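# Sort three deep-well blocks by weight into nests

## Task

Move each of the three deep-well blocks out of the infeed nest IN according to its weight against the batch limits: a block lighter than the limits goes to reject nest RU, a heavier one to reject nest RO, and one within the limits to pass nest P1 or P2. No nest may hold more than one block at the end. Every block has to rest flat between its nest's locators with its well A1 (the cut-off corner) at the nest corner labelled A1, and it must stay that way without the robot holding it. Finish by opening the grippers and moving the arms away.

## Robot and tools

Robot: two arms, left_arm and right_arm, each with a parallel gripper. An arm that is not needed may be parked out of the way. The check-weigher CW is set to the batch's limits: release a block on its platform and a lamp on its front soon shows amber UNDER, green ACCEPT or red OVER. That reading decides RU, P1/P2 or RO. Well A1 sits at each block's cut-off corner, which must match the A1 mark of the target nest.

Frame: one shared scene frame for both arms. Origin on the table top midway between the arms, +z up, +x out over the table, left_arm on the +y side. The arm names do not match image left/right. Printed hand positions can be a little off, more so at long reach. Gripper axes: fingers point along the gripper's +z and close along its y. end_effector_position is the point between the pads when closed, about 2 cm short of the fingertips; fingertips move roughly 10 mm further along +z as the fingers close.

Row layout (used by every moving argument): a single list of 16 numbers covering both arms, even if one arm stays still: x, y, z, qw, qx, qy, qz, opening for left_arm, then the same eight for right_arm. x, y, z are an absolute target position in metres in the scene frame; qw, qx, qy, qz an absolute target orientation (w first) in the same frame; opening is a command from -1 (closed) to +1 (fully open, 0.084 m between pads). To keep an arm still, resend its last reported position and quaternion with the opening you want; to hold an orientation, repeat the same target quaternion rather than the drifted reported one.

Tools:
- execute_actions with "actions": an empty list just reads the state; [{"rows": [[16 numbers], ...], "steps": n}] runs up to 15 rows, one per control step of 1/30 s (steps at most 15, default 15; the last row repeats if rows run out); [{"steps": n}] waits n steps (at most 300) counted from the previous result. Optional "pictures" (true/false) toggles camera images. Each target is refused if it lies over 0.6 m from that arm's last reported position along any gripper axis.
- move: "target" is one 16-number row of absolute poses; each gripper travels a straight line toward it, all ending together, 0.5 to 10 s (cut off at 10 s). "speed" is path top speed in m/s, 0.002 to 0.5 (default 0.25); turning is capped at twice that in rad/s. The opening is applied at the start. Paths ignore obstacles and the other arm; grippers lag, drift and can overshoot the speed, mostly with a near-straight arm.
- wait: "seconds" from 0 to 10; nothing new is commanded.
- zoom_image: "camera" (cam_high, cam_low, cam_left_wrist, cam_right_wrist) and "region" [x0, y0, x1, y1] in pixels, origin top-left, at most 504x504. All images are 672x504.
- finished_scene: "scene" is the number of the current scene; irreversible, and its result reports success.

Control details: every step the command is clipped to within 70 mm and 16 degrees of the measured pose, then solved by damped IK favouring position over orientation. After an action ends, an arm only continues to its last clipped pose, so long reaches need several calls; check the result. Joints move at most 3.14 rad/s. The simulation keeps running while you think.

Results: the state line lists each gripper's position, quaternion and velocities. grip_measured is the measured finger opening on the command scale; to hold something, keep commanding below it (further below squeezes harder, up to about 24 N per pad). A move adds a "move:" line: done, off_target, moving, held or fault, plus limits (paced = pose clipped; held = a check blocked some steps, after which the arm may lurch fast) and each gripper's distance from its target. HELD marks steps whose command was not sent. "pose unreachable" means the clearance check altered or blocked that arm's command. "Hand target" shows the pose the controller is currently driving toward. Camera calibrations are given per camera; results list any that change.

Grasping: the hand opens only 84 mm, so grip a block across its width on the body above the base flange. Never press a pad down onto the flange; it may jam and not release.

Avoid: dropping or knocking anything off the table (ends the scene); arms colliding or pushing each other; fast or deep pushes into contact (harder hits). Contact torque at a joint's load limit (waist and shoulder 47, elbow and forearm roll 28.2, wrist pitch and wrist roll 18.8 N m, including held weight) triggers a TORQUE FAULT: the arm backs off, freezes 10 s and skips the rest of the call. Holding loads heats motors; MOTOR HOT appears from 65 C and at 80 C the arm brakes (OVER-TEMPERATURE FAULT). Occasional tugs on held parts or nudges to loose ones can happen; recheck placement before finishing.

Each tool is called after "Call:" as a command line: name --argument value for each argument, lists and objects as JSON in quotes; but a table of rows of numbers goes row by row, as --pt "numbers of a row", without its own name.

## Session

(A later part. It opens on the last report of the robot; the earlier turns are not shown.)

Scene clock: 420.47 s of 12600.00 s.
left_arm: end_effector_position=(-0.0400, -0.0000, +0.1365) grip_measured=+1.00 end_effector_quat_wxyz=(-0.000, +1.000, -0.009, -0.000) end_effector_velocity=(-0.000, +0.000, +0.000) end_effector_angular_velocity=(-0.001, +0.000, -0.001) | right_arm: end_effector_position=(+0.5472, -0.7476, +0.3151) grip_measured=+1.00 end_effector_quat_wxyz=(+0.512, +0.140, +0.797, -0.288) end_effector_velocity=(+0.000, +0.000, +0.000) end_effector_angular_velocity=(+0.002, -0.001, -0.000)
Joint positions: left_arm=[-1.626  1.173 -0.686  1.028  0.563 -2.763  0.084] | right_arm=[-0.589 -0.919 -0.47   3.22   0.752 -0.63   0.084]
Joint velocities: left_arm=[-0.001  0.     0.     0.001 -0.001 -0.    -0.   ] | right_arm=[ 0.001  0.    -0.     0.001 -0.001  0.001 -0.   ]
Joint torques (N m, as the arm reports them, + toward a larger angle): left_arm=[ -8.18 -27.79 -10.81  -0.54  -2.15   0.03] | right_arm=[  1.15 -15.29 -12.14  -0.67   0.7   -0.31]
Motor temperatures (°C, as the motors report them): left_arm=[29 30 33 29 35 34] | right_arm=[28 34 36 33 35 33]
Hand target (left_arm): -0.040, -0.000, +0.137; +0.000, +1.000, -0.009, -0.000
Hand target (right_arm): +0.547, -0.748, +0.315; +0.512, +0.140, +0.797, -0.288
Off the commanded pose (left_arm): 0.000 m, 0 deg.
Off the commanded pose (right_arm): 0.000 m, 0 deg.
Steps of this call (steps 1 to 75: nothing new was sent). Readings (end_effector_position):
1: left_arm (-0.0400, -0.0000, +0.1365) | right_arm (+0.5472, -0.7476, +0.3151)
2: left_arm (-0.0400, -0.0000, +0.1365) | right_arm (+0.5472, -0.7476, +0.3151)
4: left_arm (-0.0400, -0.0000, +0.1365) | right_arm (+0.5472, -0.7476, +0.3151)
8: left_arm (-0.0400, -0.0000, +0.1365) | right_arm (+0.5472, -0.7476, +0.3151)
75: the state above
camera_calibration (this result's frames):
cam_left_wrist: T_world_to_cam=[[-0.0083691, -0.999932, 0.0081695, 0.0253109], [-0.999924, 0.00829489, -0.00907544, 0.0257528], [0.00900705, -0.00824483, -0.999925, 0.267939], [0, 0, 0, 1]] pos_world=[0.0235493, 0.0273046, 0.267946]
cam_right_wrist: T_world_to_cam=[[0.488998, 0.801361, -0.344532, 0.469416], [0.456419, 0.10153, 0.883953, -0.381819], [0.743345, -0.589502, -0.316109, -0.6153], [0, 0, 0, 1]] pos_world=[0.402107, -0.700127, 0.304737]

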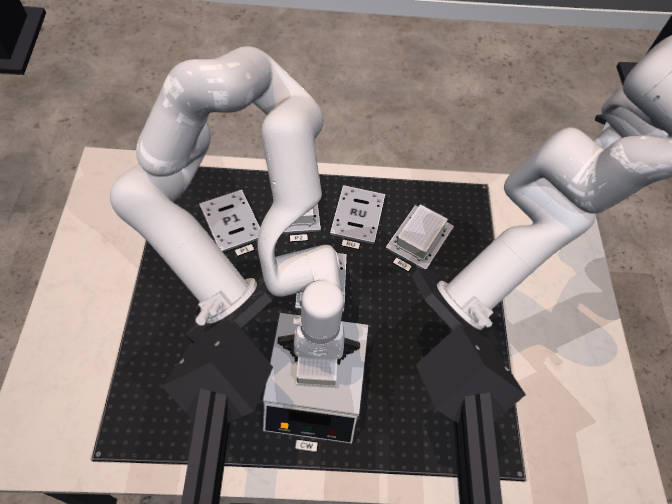

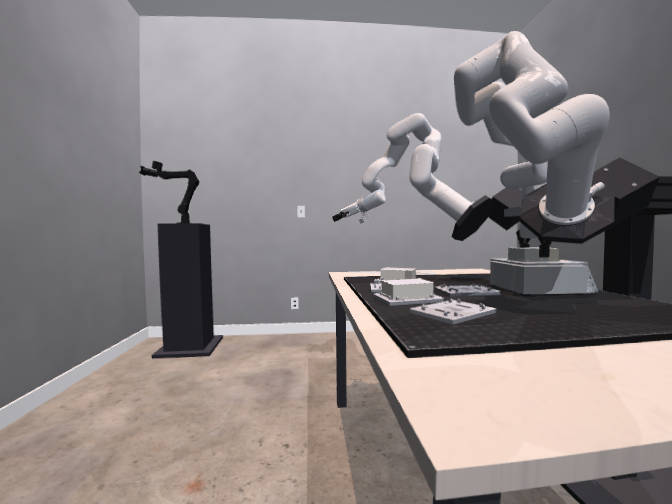

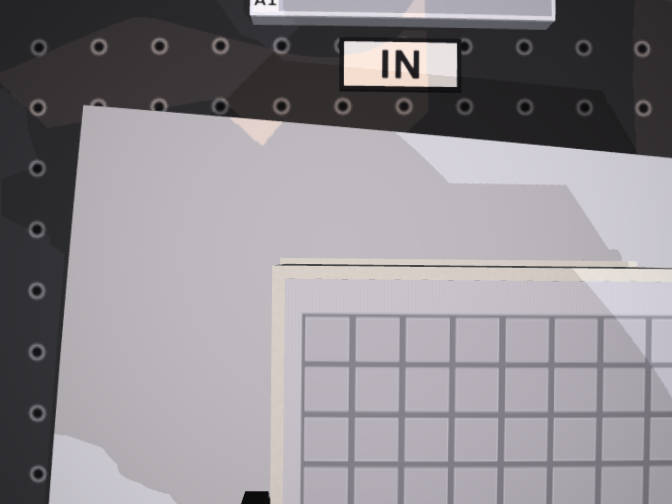

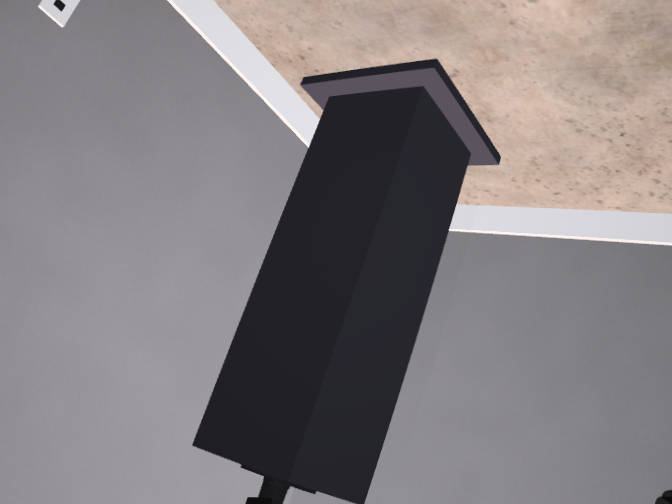

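Call:
move --target '[-0.04,0,0.1365,0,1,-0.009,0,0.2,0.5472,-0.7476,0.3151,0.512,0.140,0.797,-0.288,1]' --speed 0.01

Call:
move --target '[-0.02,0,0.165,0,1,-0.009,0,0.2,0.5472,-0.7476,0.3151,0.512,0.140,0.797,-0.288,1]' --speed 0.05

Call:
move --target '[0.38,-0.085,0.16,0,0.9958,-0.0915,0,0.2,0.5472,-0.7476,0.3151,0.512,0.140,0.797,-0.288,1]' --speed 0.15

Call:
move --target '[0.4117,-0.092,0.0895,0,0.9958,-0.0915,0,0.2,0.5472,-0.7476,0.3151,0.512,0.140,0.797,-0.288,1]' --speed 0.05

Scene clock: 456.37 s of 12600.00 s.
left_arm: end_effector_position=(-0.0400, -0.0001, +0.1366) grip_measured=+0.96 end_effector_quat_wxyz=(+0.000, +1.000, -0.009, -0.000) end_effector_velocity=(+0.001, +0.000, -0.000) end_effector_angular_velocity=(+0.001, -0.003, -0.000) | right_arm: end_effector_position=(+0.5472, -0.7476, +0.3151) grip_measured=+1.00 end_effector_quat_wxyz=(+0.512, +0.140, +0.797, -0.288) end_effector_velocity=(+0.000, +0.000, +0.000) end_effector_angular_velocity=(+0.001, -0.001, +0.000)
Joint positions: left_arm=[-1.626  1.173 -0.686  1.028  0.562 -2.763  0.083] | right_arm=[-0.589 -0.919 -0.47   3.22   0.752 -0.63   0.084]
Joint velocities: left_arm=[-0.     0.     0.     0.001  0.003 -0.     0.   ] | right_arm=[ 0.001 -0.    -0.     0.    -0.     0.    -0.   ]
Joint torques (N m, as the arm reports them, + toward a larger angle): left_arm=[ -8.57 -26.99  -9.74  -0.55  -1.92   0.13] | right_arm=[  1.49 -16.08 -11.7   -0.84   0.9   -0.22]
Motor temperatures (°C, as the motors report them): left_arm=[28 30 34 29 35 34] | right_arm=[28 34 37 33 35 33]
Hand target (left_arm): -0.040, -0.000, +0.137; +0.000, +1.000, -0.009, -0.000
Hand target (right_arm): +0.547, -0.748, +0.315; +0.512, +0.140, +0.797, -0.288
Off the commanded pose (left_arm): 0.000 m, 0 deg.
Off the commanded pose (right_arm): 0.000 m, 0 deg.
After step 90, 32.20 s passed at rest.
move: done
camera_calibration (this result's frames):
cam_left_wrist: T_world_to_cam=[[-0.00828613, -0.99993, 0.00841792, 0.0251546], [-0.999926, 0.00821047, -0.00898249, 0.0257276], [0.00891275, -0.00849172, -0.999924, 0.267998], [0, 0, 0, 1]] pos_world=[0.0235456, 0.0272174, 0.267997]
cam_right_wrist: T_world_to_cam=[[0.488998, 0.801361, -0.344532, 0.469416], [0.456419, 0.10153, 0.883953, -0.381819], [0.743345, -0.589502, -0.316109, -0.6153], [0, 0, 0, 1]] pos_world=[0.402107, -0.700127, 0.304737]

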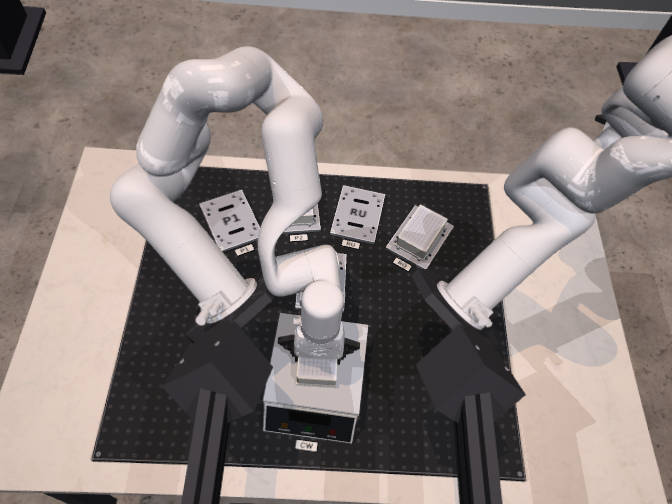

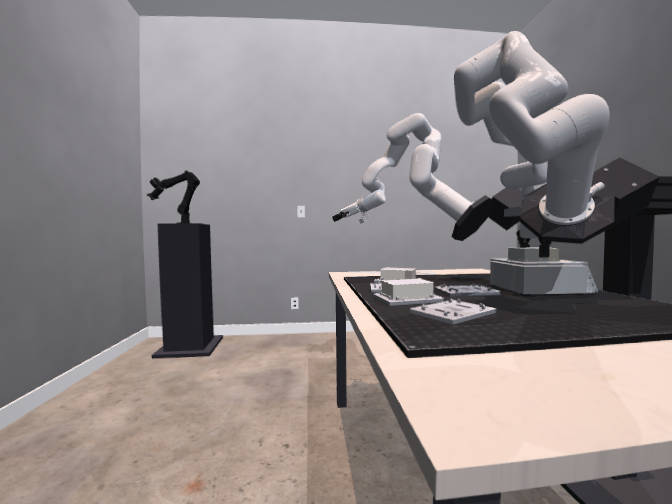

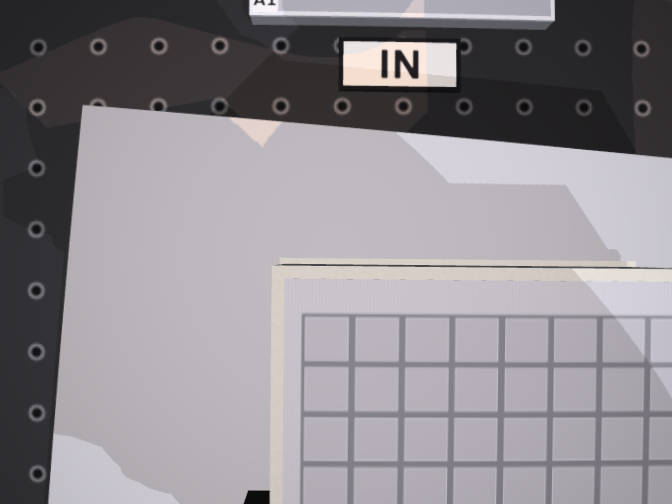

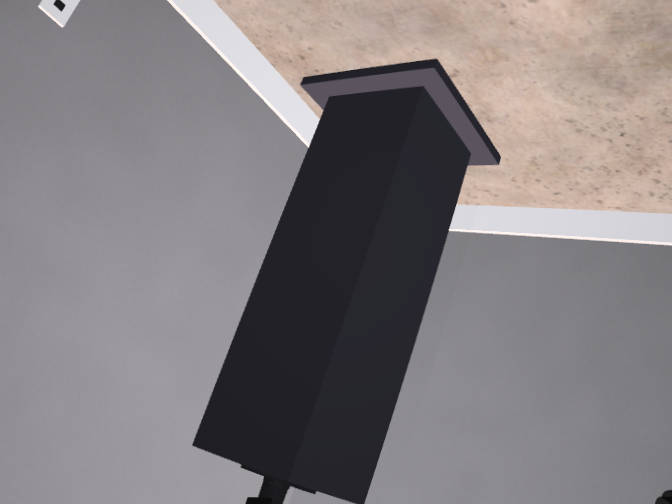

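Scene clock: 457.50 s of 12600.00 s.
left_arm: end_effector_position=(-0.0202, +0.0000, +0.1647) grip_measured=+0.96 end_effector_quat_wxyz=(-0.000, +1.000, -0.009, +0.000) end_effector_velocity=(+0.002, +0.000, +0.002) end_effector_angular_velocity=(+0.001, -0.004, -0.003) | right_arm: end_effector_position=(+0.5472, -0.7476, +0.3151) grip_measured=+1.00 end_effector_quat_wxyz=(+0.512, +0.140, +0.797, -0.288) end_effector_velocity=(-0.000, -0.001, -0.000) end_effector_angular_velocity=(-0.001, +0.001, -0.001)
Joint positions: left_arm=[-1.629  1.044 -0.629  0.934  0.602 -2.653  0.083] | right_arm=[-0.589 -0.919 -0.47   3.22   0.752 -0.63   0.084]
Joint velocities: left_arm=[-0.005 -0.008  0.003 -0.011  0.006  0.011  0.   ] | right_arm=[-0.002  0.    -0.    -0.     0.     0.    -0.   ]
Joint torques (N m, as the arm reports them, + toward a larger angle): left_arm=[ -8.73 -26.28 -12.31  -0.07  -2.26   0.18] | right_arm=[  2.52 -15.86 -12.31  -0.86   0.78  -0.12]
Motor temperatures (°C, as the motors report them): left_arm=[28 30 34 29 35 34] | right_arm=[28 34 37 33 35 33]
Hand target (left_arm): -0.020, -0.000, +0.165; -0.000, +1.000, -0.009, +0.000
Hand target (right_arm): +0.547, -0.748, +0.315; +0.512, +0.140, +0.797, -0.288
Off the commanded pose (left_arm): 0.000 m, 0 deg.
Off the commanded pose (right_arm): 0.000 m, 0 deg.
move: done
camera_calibration (this result's frames):
cam_left_wrist: T_world_to_cam=[[-0.00839869, -0.999932, 0.00807597, 0.0252861], [-0.999923, 0.00832412, -0.00922265, 0.04585], [0.0091548, -0.00815281, -0.999925, 0.296007], [0, 0, 0, 1]] pos_world=[0.0433489, 0.0273161, 0.296204]
cam_right_wrist: T_world_to_cam=[[0.488998, 0.801361, -0.344532, 0.469416], [0.456419, 0.10153, 0.883953, -0.381818], [0.743345, -0.589502, -0.316109, -0.6153], [0, 0, 0, 1]] pos_world=[0.402107, -0.700127, 0.304737]

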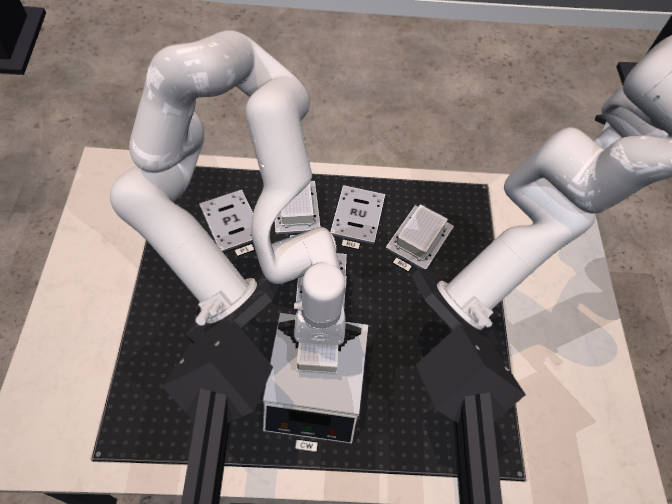

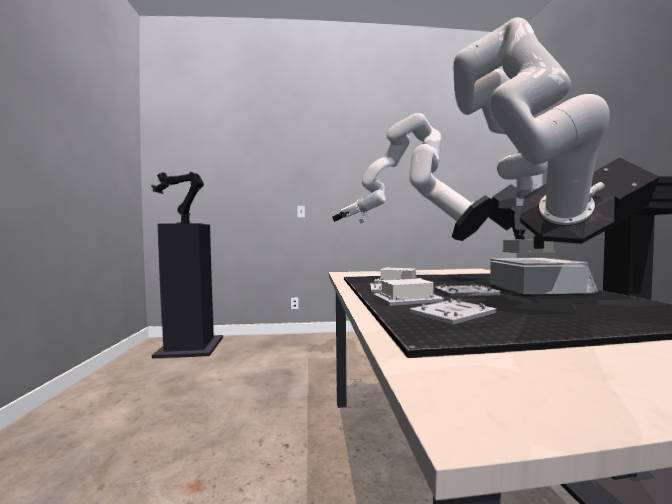

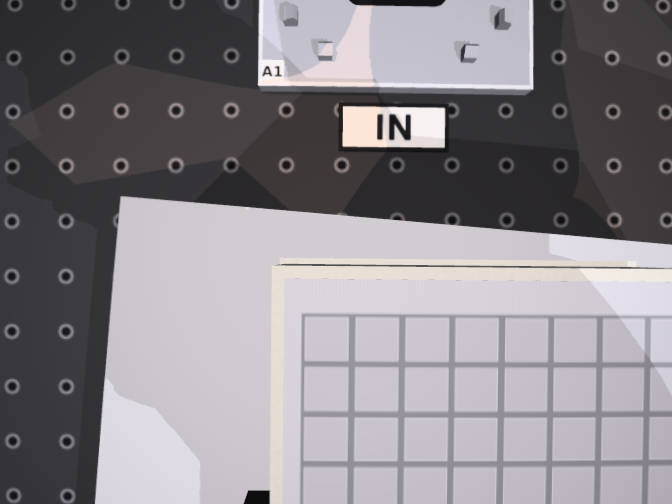

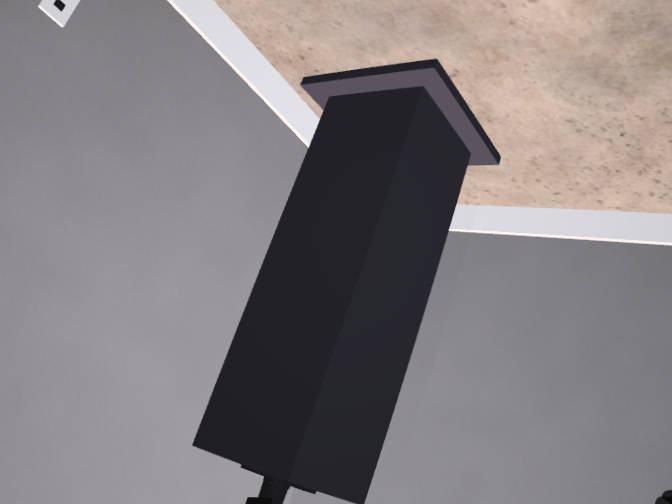

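Scene clock: 460.80 s of 12600.00 s.
left_arm: end_effector_position=(+0.3788, -0.0862, +0.1609) grip_measured=+0.96 end_effector_quat_wxyz=(-0.000, +0.996, -0.092, -0.000) end_effector_velocity=(+0.003, -0.001, -0.001) end_effector_angular_velocity=(+0.002, +0.001, +0.001) | right_arm: end_effector_position=(+0.5472, -0.7476, +0.3151) grip_measured=+1.00 end_effector_quat_wxyz=(+0.512, +0.140, +0.797, -0.288) end_effector_velocity=(-0.000, -0.000, +0.000) end_effector_angular_velocity=(-0.001, +0.001, +0.000)
Joint positions: left_arm=[-0.8    0.705 -1.083  1.182  1.002 -1.612  0.083] | right_arm=[-0.589 -0.919 -0.47   3.22   0.752 -0.63   0.084]
Joint velocities: left_arm=[ 0.003  0.004 -0.011 -0.003  0.003  0.008  0.   ] | right_arm=[-0.001 -0.    -0.    -0.    -0.    -0.001  0.   ]
Joint torques (N m, as the arm reports them, + toward a larger angle): left_arm=[-20.61 -26.06 -10.07  -0.48  -2.23   0.16] | right_arm=[  1.72 -15.79 -11.87  -0.57   0.79  -0.23]
Motor temperatures (°C, as the motors report them): left_arm=[28 30 34 29 35 34] | right_arm=[28 34 37 33 35 33]
Hand target (left_arm): +0.379, -0.086, +0.161; -0.000, +0.996, -0.091, -0.000
Hand target (right_arm): +0.547, -0.748, +0.315; +0.512, +0.140, +0.797, -0.288
Off the commanded pose (left_arm): 0.002 m, 0 deg.
Off the commanded pose (right_arm): 0.000 m, 0 deg.
move: done
camera_calibration (this result's frames):
cam_left_wrist: T_world_to_cam=[[-0.173029, -0.984885, 0.00791073, 0.00617771], [-0.984891, 0.172961, -0.00862119, 0.453846], [0.00712263, -0.00928292, -0.999932, 0.28848], [0, 0, 0, 1]] pos_world=[0.446003, -0.0697353, 0.292324]
cam_right_wrist: T_world_to_cam=[[0.488998, 0.801361, -0.344532, 0.469416], [0.456419, 0.101529, 0.883953, -0.381819], [0.743345, -0.589502, -0.316109, -0.6153], [0, 0, 0, 1]] pos_world=[0.402107, -0.700127, 0.304737]

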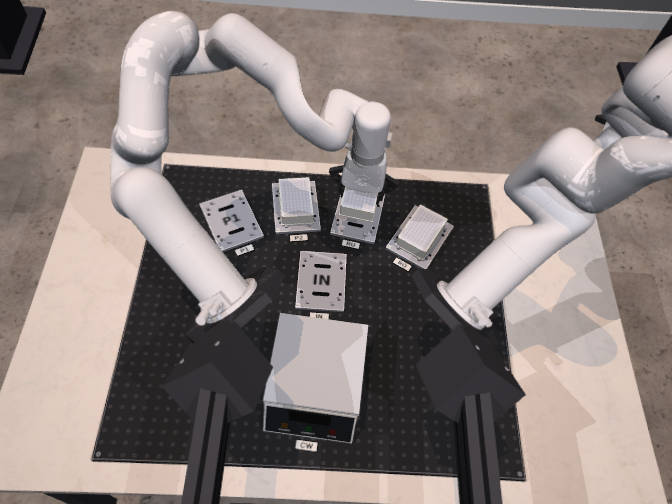

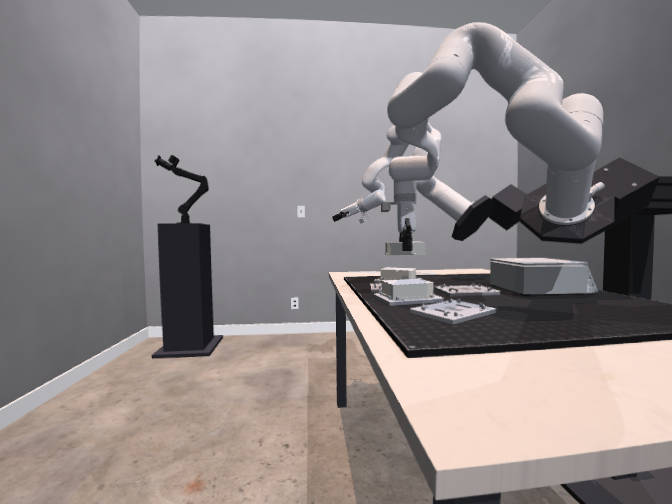

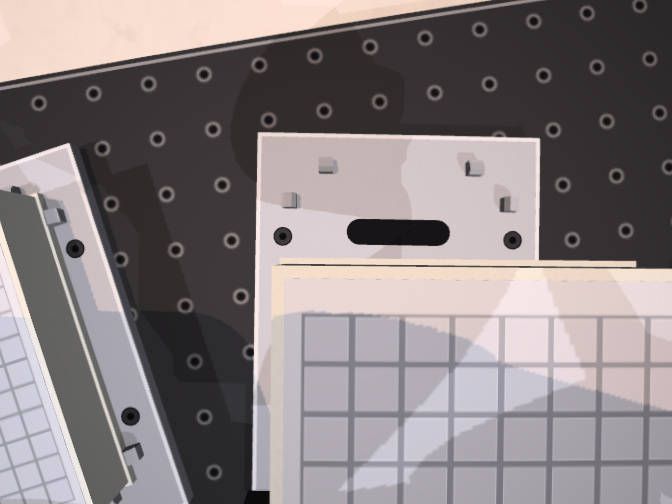

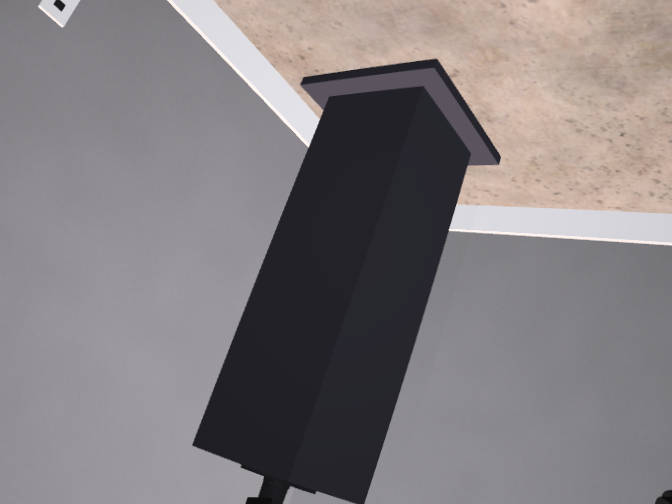

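Scene clock: 462.80 s of 12600.00 s.
left_arm: end_effector_position=(+0.4116, -0.0922, +0.0899) grip_measured=+0.96 end_effector_quat_wxyz=(+0.000, +0.996, -0.092, -0.000) end_effector_velocity=(+0.001, -0.001, -0.002) end_effector_angular_velocity=(-0.003, +0.001, +0.000) | right_arm: end_effector_position=(+0.5472, -0.7476, +0.3151) grip_measured=+1.00 end_effector_quat_wxyz=(+0.512, +0.140, +0.797, -0.288) end_effector_velocity=(+0.000, +0.001, -0.000) end_effector_angular_velocity=(+0.001, +0.000, +0.001)
Joint positions: left_arm=[-0.648  0.845 -1.227  1.309  0.949 -1.586  0.083] | right_arm=[-0.589 -0.919 -0.47   3.22   0.752 -0.63   0.084]
Joint velocities: left_arm=[ 0.004  0.004 -0.005  0.002 -0.004  0.001  0.   ] | right_arm=[ 0.001 -0.    -0.     0.    -0.001 -0.     0.   ]
Joint torques (N m, as the arm reports them, + toward a larger angle): left_arm=[-22.36 -26.86  -7.99  -0.7   -2.28   0.  ] | right_arm=[  1.46 -15.34 -11.85  -0.47   0.89  -0.02]
Motor temperatures (°C, as the motors report them): left_arm=[29 30 34 29 35 34] | right_arm=[28 34 37 33 35 33]
Hand target (left_arm): +0.412, -0.092, +0.090; +0.000, +0.996, -0.092, -0.000
Hand target (right_arm): +0.547, -0.748, +0.315; +0.512, +0.140, +0.797, -0.288
Off the commanded pose (left_arm): 0.000 m, 0 deg.
Off the commanded pose (right_arm): 0.000 m, 0 deg.
move: done
camera_calibration (this result's frames):
cam_left_wrist: T_world_to_cam=[[-0.172892, -0.984904, 0.00848613, 0.00631866], [-0.984913, 0.172817, -0.00895421, 0.486635], [0.00735249, -0.00990622, -0.999924, 0.217018], [0, 0, 0, 1]] pos_world=[0.47879, -0.0757257, 0.221305]
cam_right_wrist: T_world_to_cam=[[0.488998, 0.801361, -0.344532, 0.469416], [0.456419, 0.10153, 0.883953, -0.381818], [0.743346, -0.589502, -0.316109, -0.6153], [0, 0, 0, 1]] pos_world=[0.402107, -0.700127, 0.304737]

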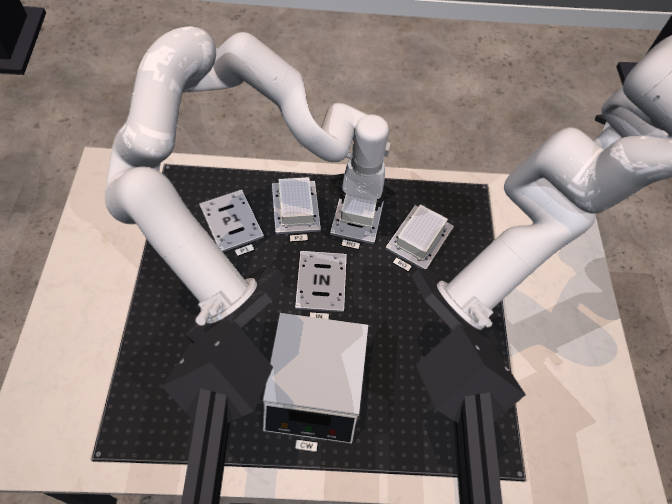

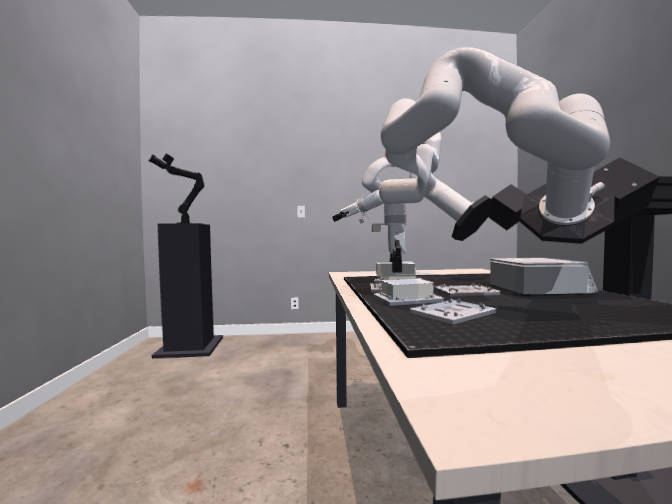

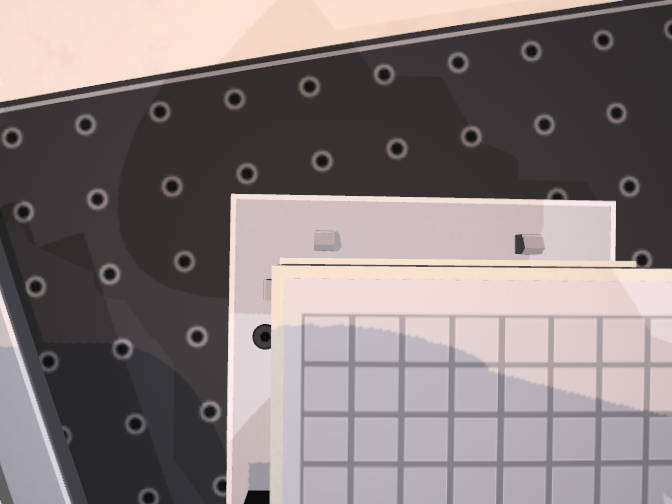

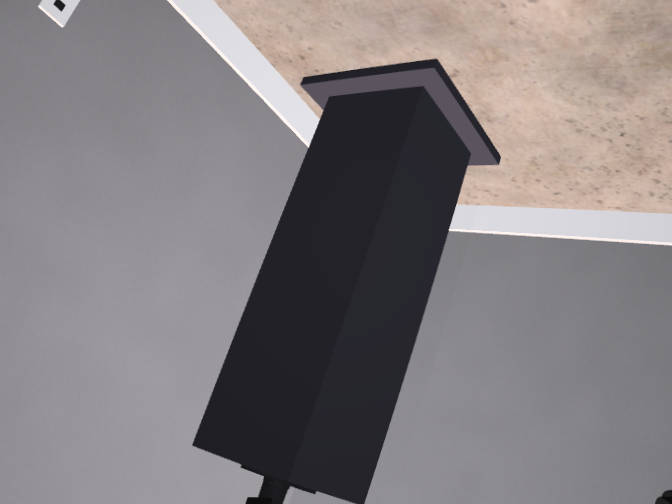

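Call:
move --target '[0.4137,-0.0907,0.0895,0,0.9954,-0.0958,0,0.2,0.5472,-0.7476,0.3151,0.512,0.140,0.797,-0.288,1]' --speed 0.01

Call:
move --target '[0.4137,-0.0907,0.062,0,0.9954,-0.0958,0,0.2,0.5472,-0.7476,0.3151,0.512,0.140,0.797,-0.288,1]' --speed 0.02

Scene clock: 474.57 s of 12600.00 s.
left_arm: end_effector_position=(+0.4136, -0.0908, +0.0895) grip_measured=+0.96 end_effector_quat_wxyz=(+0.000, +0.995, -0.096, +0.000) end_effector_velocity=(+0.001, -0.001, +0.002) end_effector_angular_velocity=(-0.003, -0.003, -0.010) | right_arm: end_effector_position=(+0.5472, -0.7476, +0.3151) grip_measured=+1.00 end_effector_quat_wxyz=(+0.512, +0.140, +0.797, -0.288) end_effector_velocity=(+0.000, -0.000, +0.000) end_effector_angular_velocity=(-0.002, +0.001, +0.002)
Joint positions: left_arm=[-0.645  0.841 -1.227  1.31   0.949 -1.574  0.083] | right_arm=[-0.589 -0.919 -0.47   3.22   0.752 -0.63   0.084]
Joint velocities: left_arm=[-0.003 -0.002  0.001  0.001 -0.001  0.009  0.   ] | right_arm=[-0.     0.     0.    -0.002  0.001 -0.001  0.   ]
Joint torques (N m, as the arm reports them, + toward a larger angle): left_arm=[-22.26 -26.77  -7.98  -0.51  -2.28  -0.01] | right_arm=[  1.14 -15.06 -11.96  -1.09   1.03  -0.28]
Motor temperatures (°C, as the motors report them): left_arm=[29 30 34 29 35 34] | right_arm=[28 34 37 33 35 33]
Hand target (left_arm): +0.414, -0.091, +0.090; -0.000, +0.995, -0.096, -0.000
Hand target (right_arm): +0.547, -0.748, +0.315; +0.512, +0.140, +0.797, -0.288
Off the commanded pose (left_arm): 0.000 m, 0 deg.
Off the commanded pose (right_arm): 0.000 m, 0 deg.
After step 90, 8.07 s passed at rest.
move: done
camera_calibration (this result's frames):
cam_left_wrist: T_world_to_cam=[[-0.180681, -0.983508, 0.00817691, 0.0114687], [-0.983513, 0.180607, -0.00908849, 0.488515], [0.00746179, -0.00968422, -0.999925, 0.216627], [0, 0, 0, 1]] pos_world=[0.480917, -0.0748517, 0.220957]
cam_right_wrist: T_world_to_cam=[[0.488998, 0.801361, -0.344532, 0.469416], [0.456419, 0.10153, 0.883953, -0.381818], [0.743346, -0.589502, -0.316109, -0.6153], [0, 0, 0, 1]] pos_world=[0.402107, -0.700127, 0.304737]

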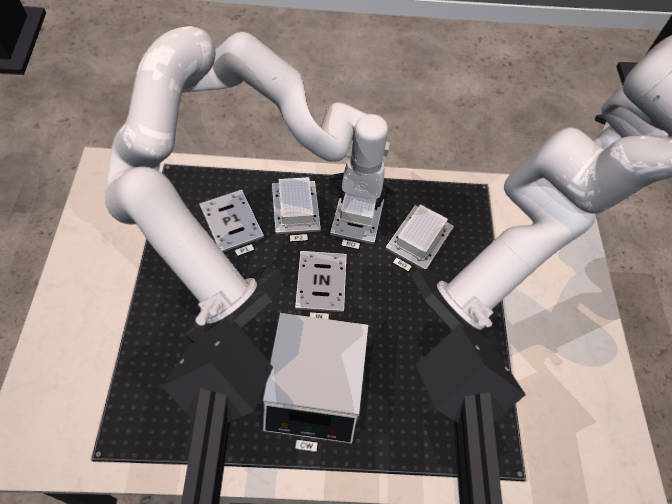

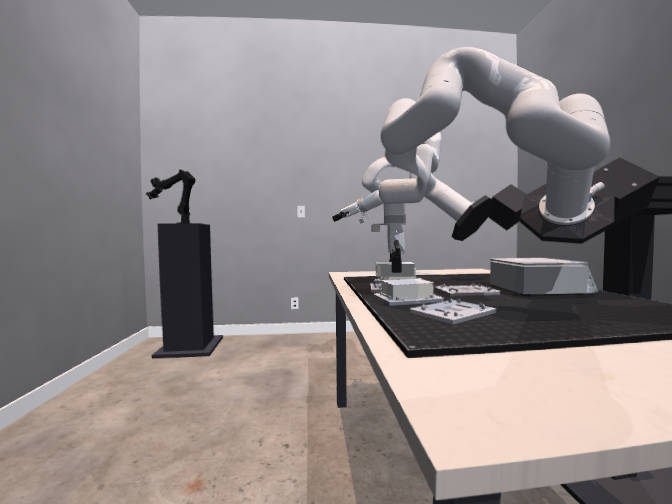

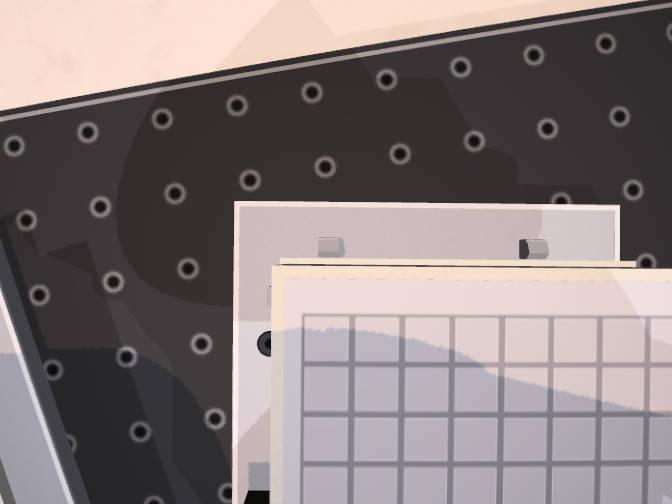

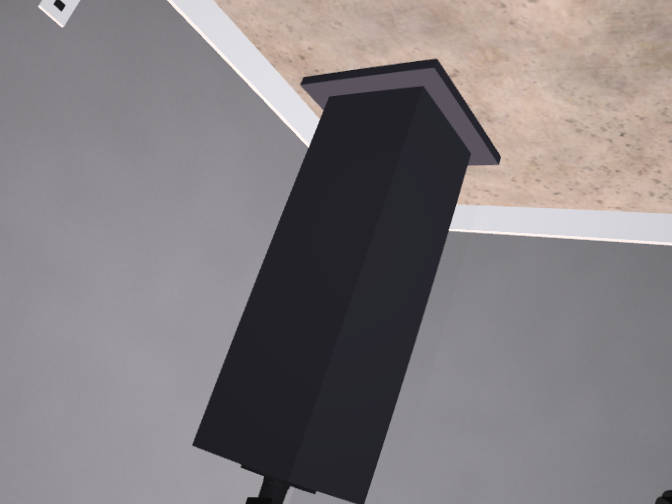

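Scene clock: 476.27 s of 12600.00 s.
left_arm: end_effector_position=(+0.4137, -0.0908, +0.0623) grip_measured=+0.96 end_effector_quat_wxyz=(+0.000, +0.995, -0.096, -0.000) end_effector_velocity=(+0.001, -0.001, -0.001) end_effector_angular_velocity=(-0.002, -0.002, -0.001) | right_arm: end_effector_position=(+0.5472, -0.7476, +0.3151) grip_measured=+1.00 end_effector_quat_wxyz=(+0.512, +0.140, +0.797, -0.288) end_effector_velocity=(+0.000, +0.000, -0.000) end_effector_angular_velocity=(+0.001, +0.001, +0.002)
Joint positions: left_arm=[-0.596  0.893 -1.261  1.364  0.927 -1.589  0.083] | right_arm=[-0.589 -0.919 -0.47   3.22   0.752 -0.63   0.084]
Joint velocities: left_arm=[ 0.001  0.004 -0.004  0.004 -0.001 -0.001  0.   ] | right_arm=[ 0.001  0.    -0.    -0.001 -0.002  0.     0.   ]
Joint torques (N m, as the arm reports them, + toward a larger angle): left_arm=[-22.26 -26.93  -7.26  -0.5   -2.18   0.2 ] | right_arm=[  1.25 -14.95 -11.95  -0.54   0.75  -0.2 ]
Motor temperatures (°C, as the motors report them): left_arm=[29 30 34 29 35 34] | right_arm=[28 34 37 33 35 33]
Hand target (left_arm): +0.414, -0.091, +0.062; +0.000, +0.995, -0.096, -0.000
Hand target (right_arm): +0.547, -0.748, +0.315; +0.512, +0.140, +0.797, -0.288
Off the commanded pose (left_arm): 0.000 m, 0 deg.
Off the commanded pose (right_arm): 0.000 m, 0 deg.
move: done
camera_calibration (this result's frames):
cam_left_wrist: T_world_to_cam=[[-0.181272, -0.983398, 0.00830556, 0.0119869], [-0.983405, 0.181197, -0.0090208, 0.488357], [0.00736609, -0.00980295, -0.999925, 0.189404], [0, 0, 0, 1]] pos_world=[0.481031, -0.0748441, 0.193695]
cam_right_wrist: T_world_to_cam=[[0.488998, 0.801361, -0.344532, 0.469416], [0.456419, 0.10153, 0.883953, -0.381818], [0.743346, -0.589502, -0.316109, -0.6153], [0, 0, 0, 1]] pos_world=[0.402107, -0.700127, 0.304737]

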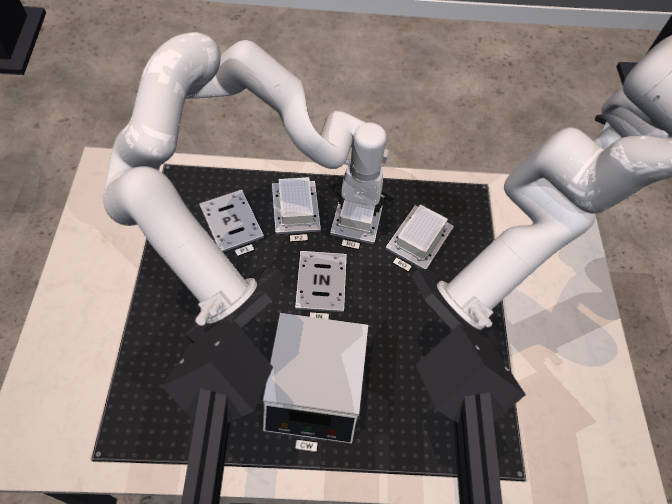

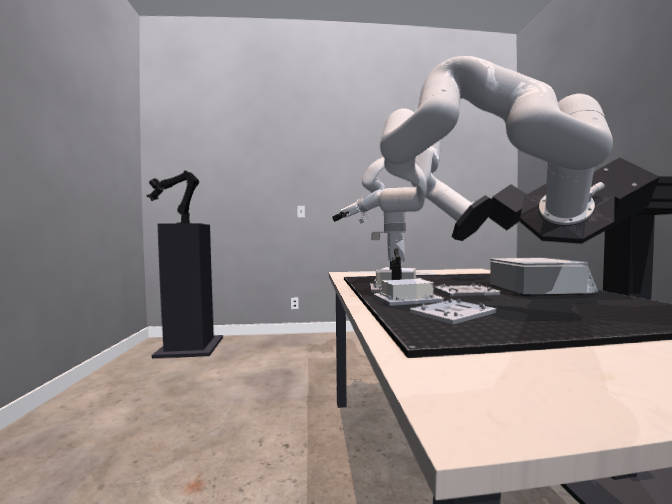

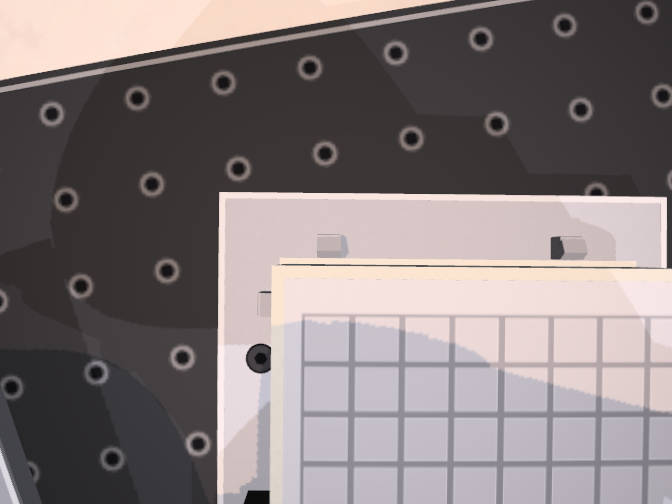

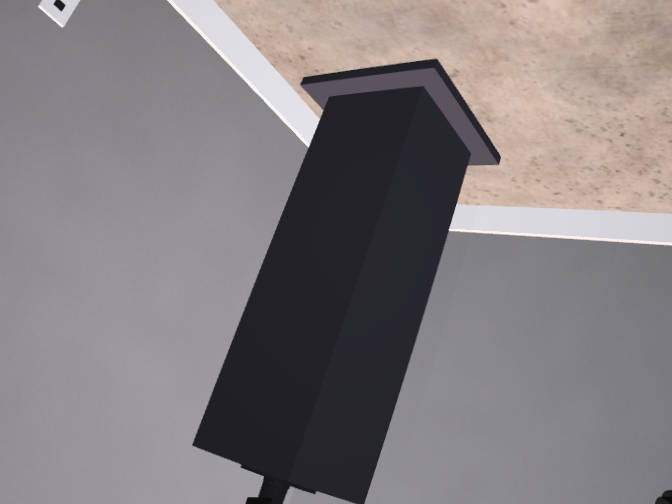

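Call:
move --target '[0.4137,-0.0907,0.0505,0,0.9954,-0.0958,0,0.2,0.5472,-0.7476,0.3151,0.512,0.140,0.797,-0.288,1]' --speed 0.005

Scene clock: 491.30 s of 12600.00 s.
left_arm: end_effector_position=(+0.4137, -0.0907, +0.0506) grip_measured=+0.96 end_effector_quat_wxyz=(+0.000, +0.995, -0.096, -0.000) end_effector_velocity=(+0.000, +0.000, -0.002) end_effector_angular_velocity=(-0.001, +0.001, +0.002) | right_arm: end_effector_position=(+0.5472, -0.7476, +0.3151) grip_measured=+1.00 end_effector_quat_wxyz=(+0.512, +0.140, +0.797, -0.288) end_effector_velocity=(+0.000, +0.000, +0.000) end_effector_angular_velocity=(+0.000, -0.001, +0.001)
Joint positions: left_arm=[-0.576  0.915 -1.277  1.387  0.919 -1.595  0.083] | right_arm=[-0.589 -0.919 -0.47   3.22   0.752 -0.63   0.084]
Joint velocities: left_arm=[ 0.004  0.003 -0.003  0.003 -0.002 -0.001  0.   ] | right_arm=[ 0.001 -0.    -0.    -0.001  0.     0.001 -0.   ]
Joint torques (N m, as the arm reports them, + toward a larger angle): left_arm=[-22.06 -27.16  -6.91  -0.46  -2.21  -0.05] | right_arm=[  1.92 -15.06 -12.29  -0.67   0.7   -0.17]
Motor temperatures (°C, as the motors report them): left_arm=[29 30 33 29 35 34] | right_arm=[28 34 37 33 35 33]
Hand target (left_arm): +0.414, -0.091, +0.051; +0.000, +0.995, -0.096, -0.000
Hand target (right_arm): +0.547, -0.748, +0.315; +0.512, +0.140, +0.797, -0.288
Off the commanded pose (left_arm): 0.000 m, 0 deg.
Off the commanded pose (right_arm): 0.000 m, 0 deg.
After step 90, 9.50 s passed at rest.
move: done
camera_calibration (this result's frames):
cam_left_wrist: T_world_to_cam=[[-0.181274, -0.983398, 0.00819642, 0.0121281], [-0.983405, 0.1812, -0.00900857, 0.488222], [0.00737382, -0.00969341, -0.999926, 0.177797], [0, 0, 0, 1]] pos_world=[0.481007, -0.0748156, 0.182082]
cam_right_wrist: T_world_to_cam=[[0.488998, 0.801361, -0.344532, 0.469416], [0.45642, 0.10153, 0.883953, -0.381818], [0.743345, -0.589502, -0.316109, -0.6153], [0, 0, 0, 1]] pos_world=[0.402107, -0.700127, 0.304737]

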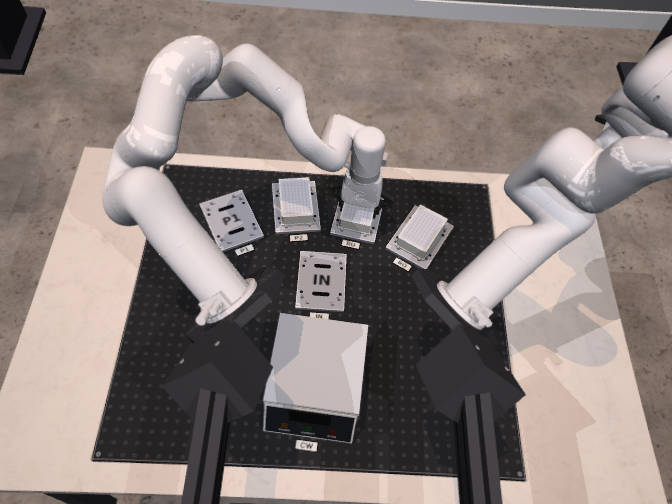

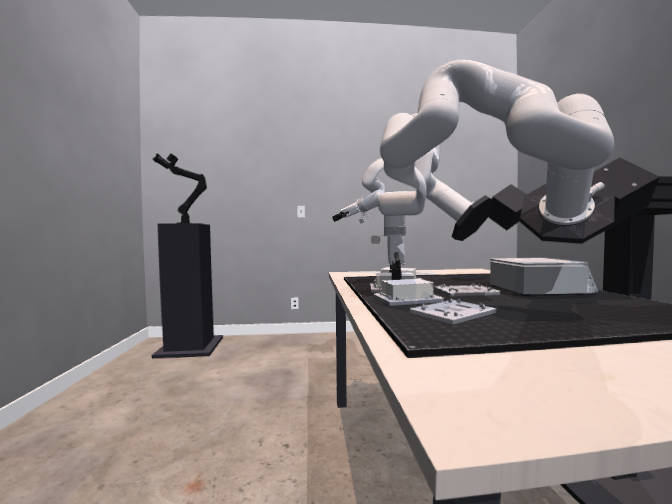

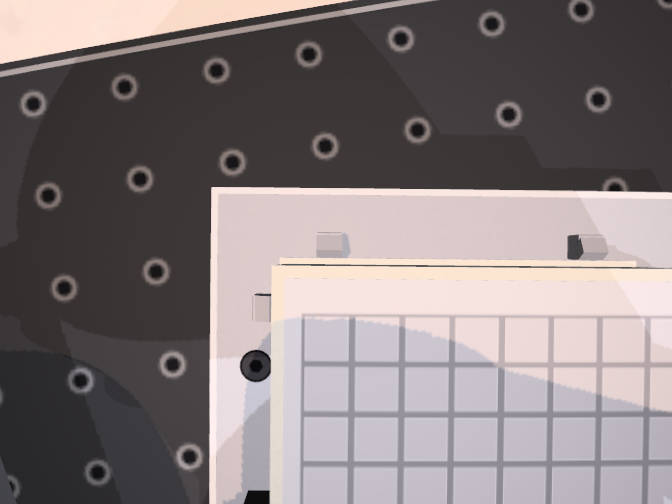

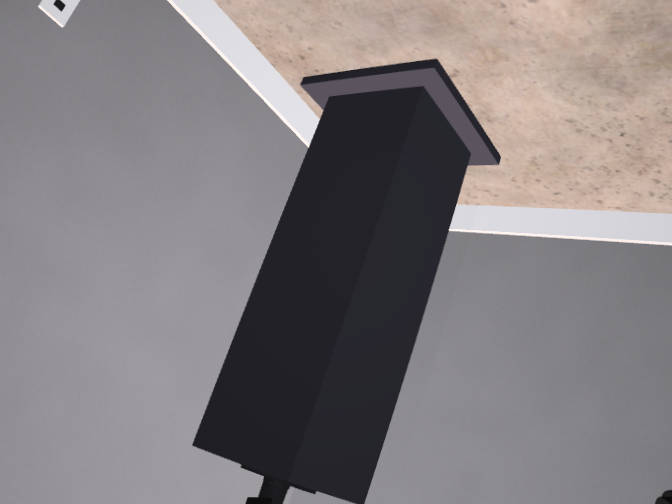

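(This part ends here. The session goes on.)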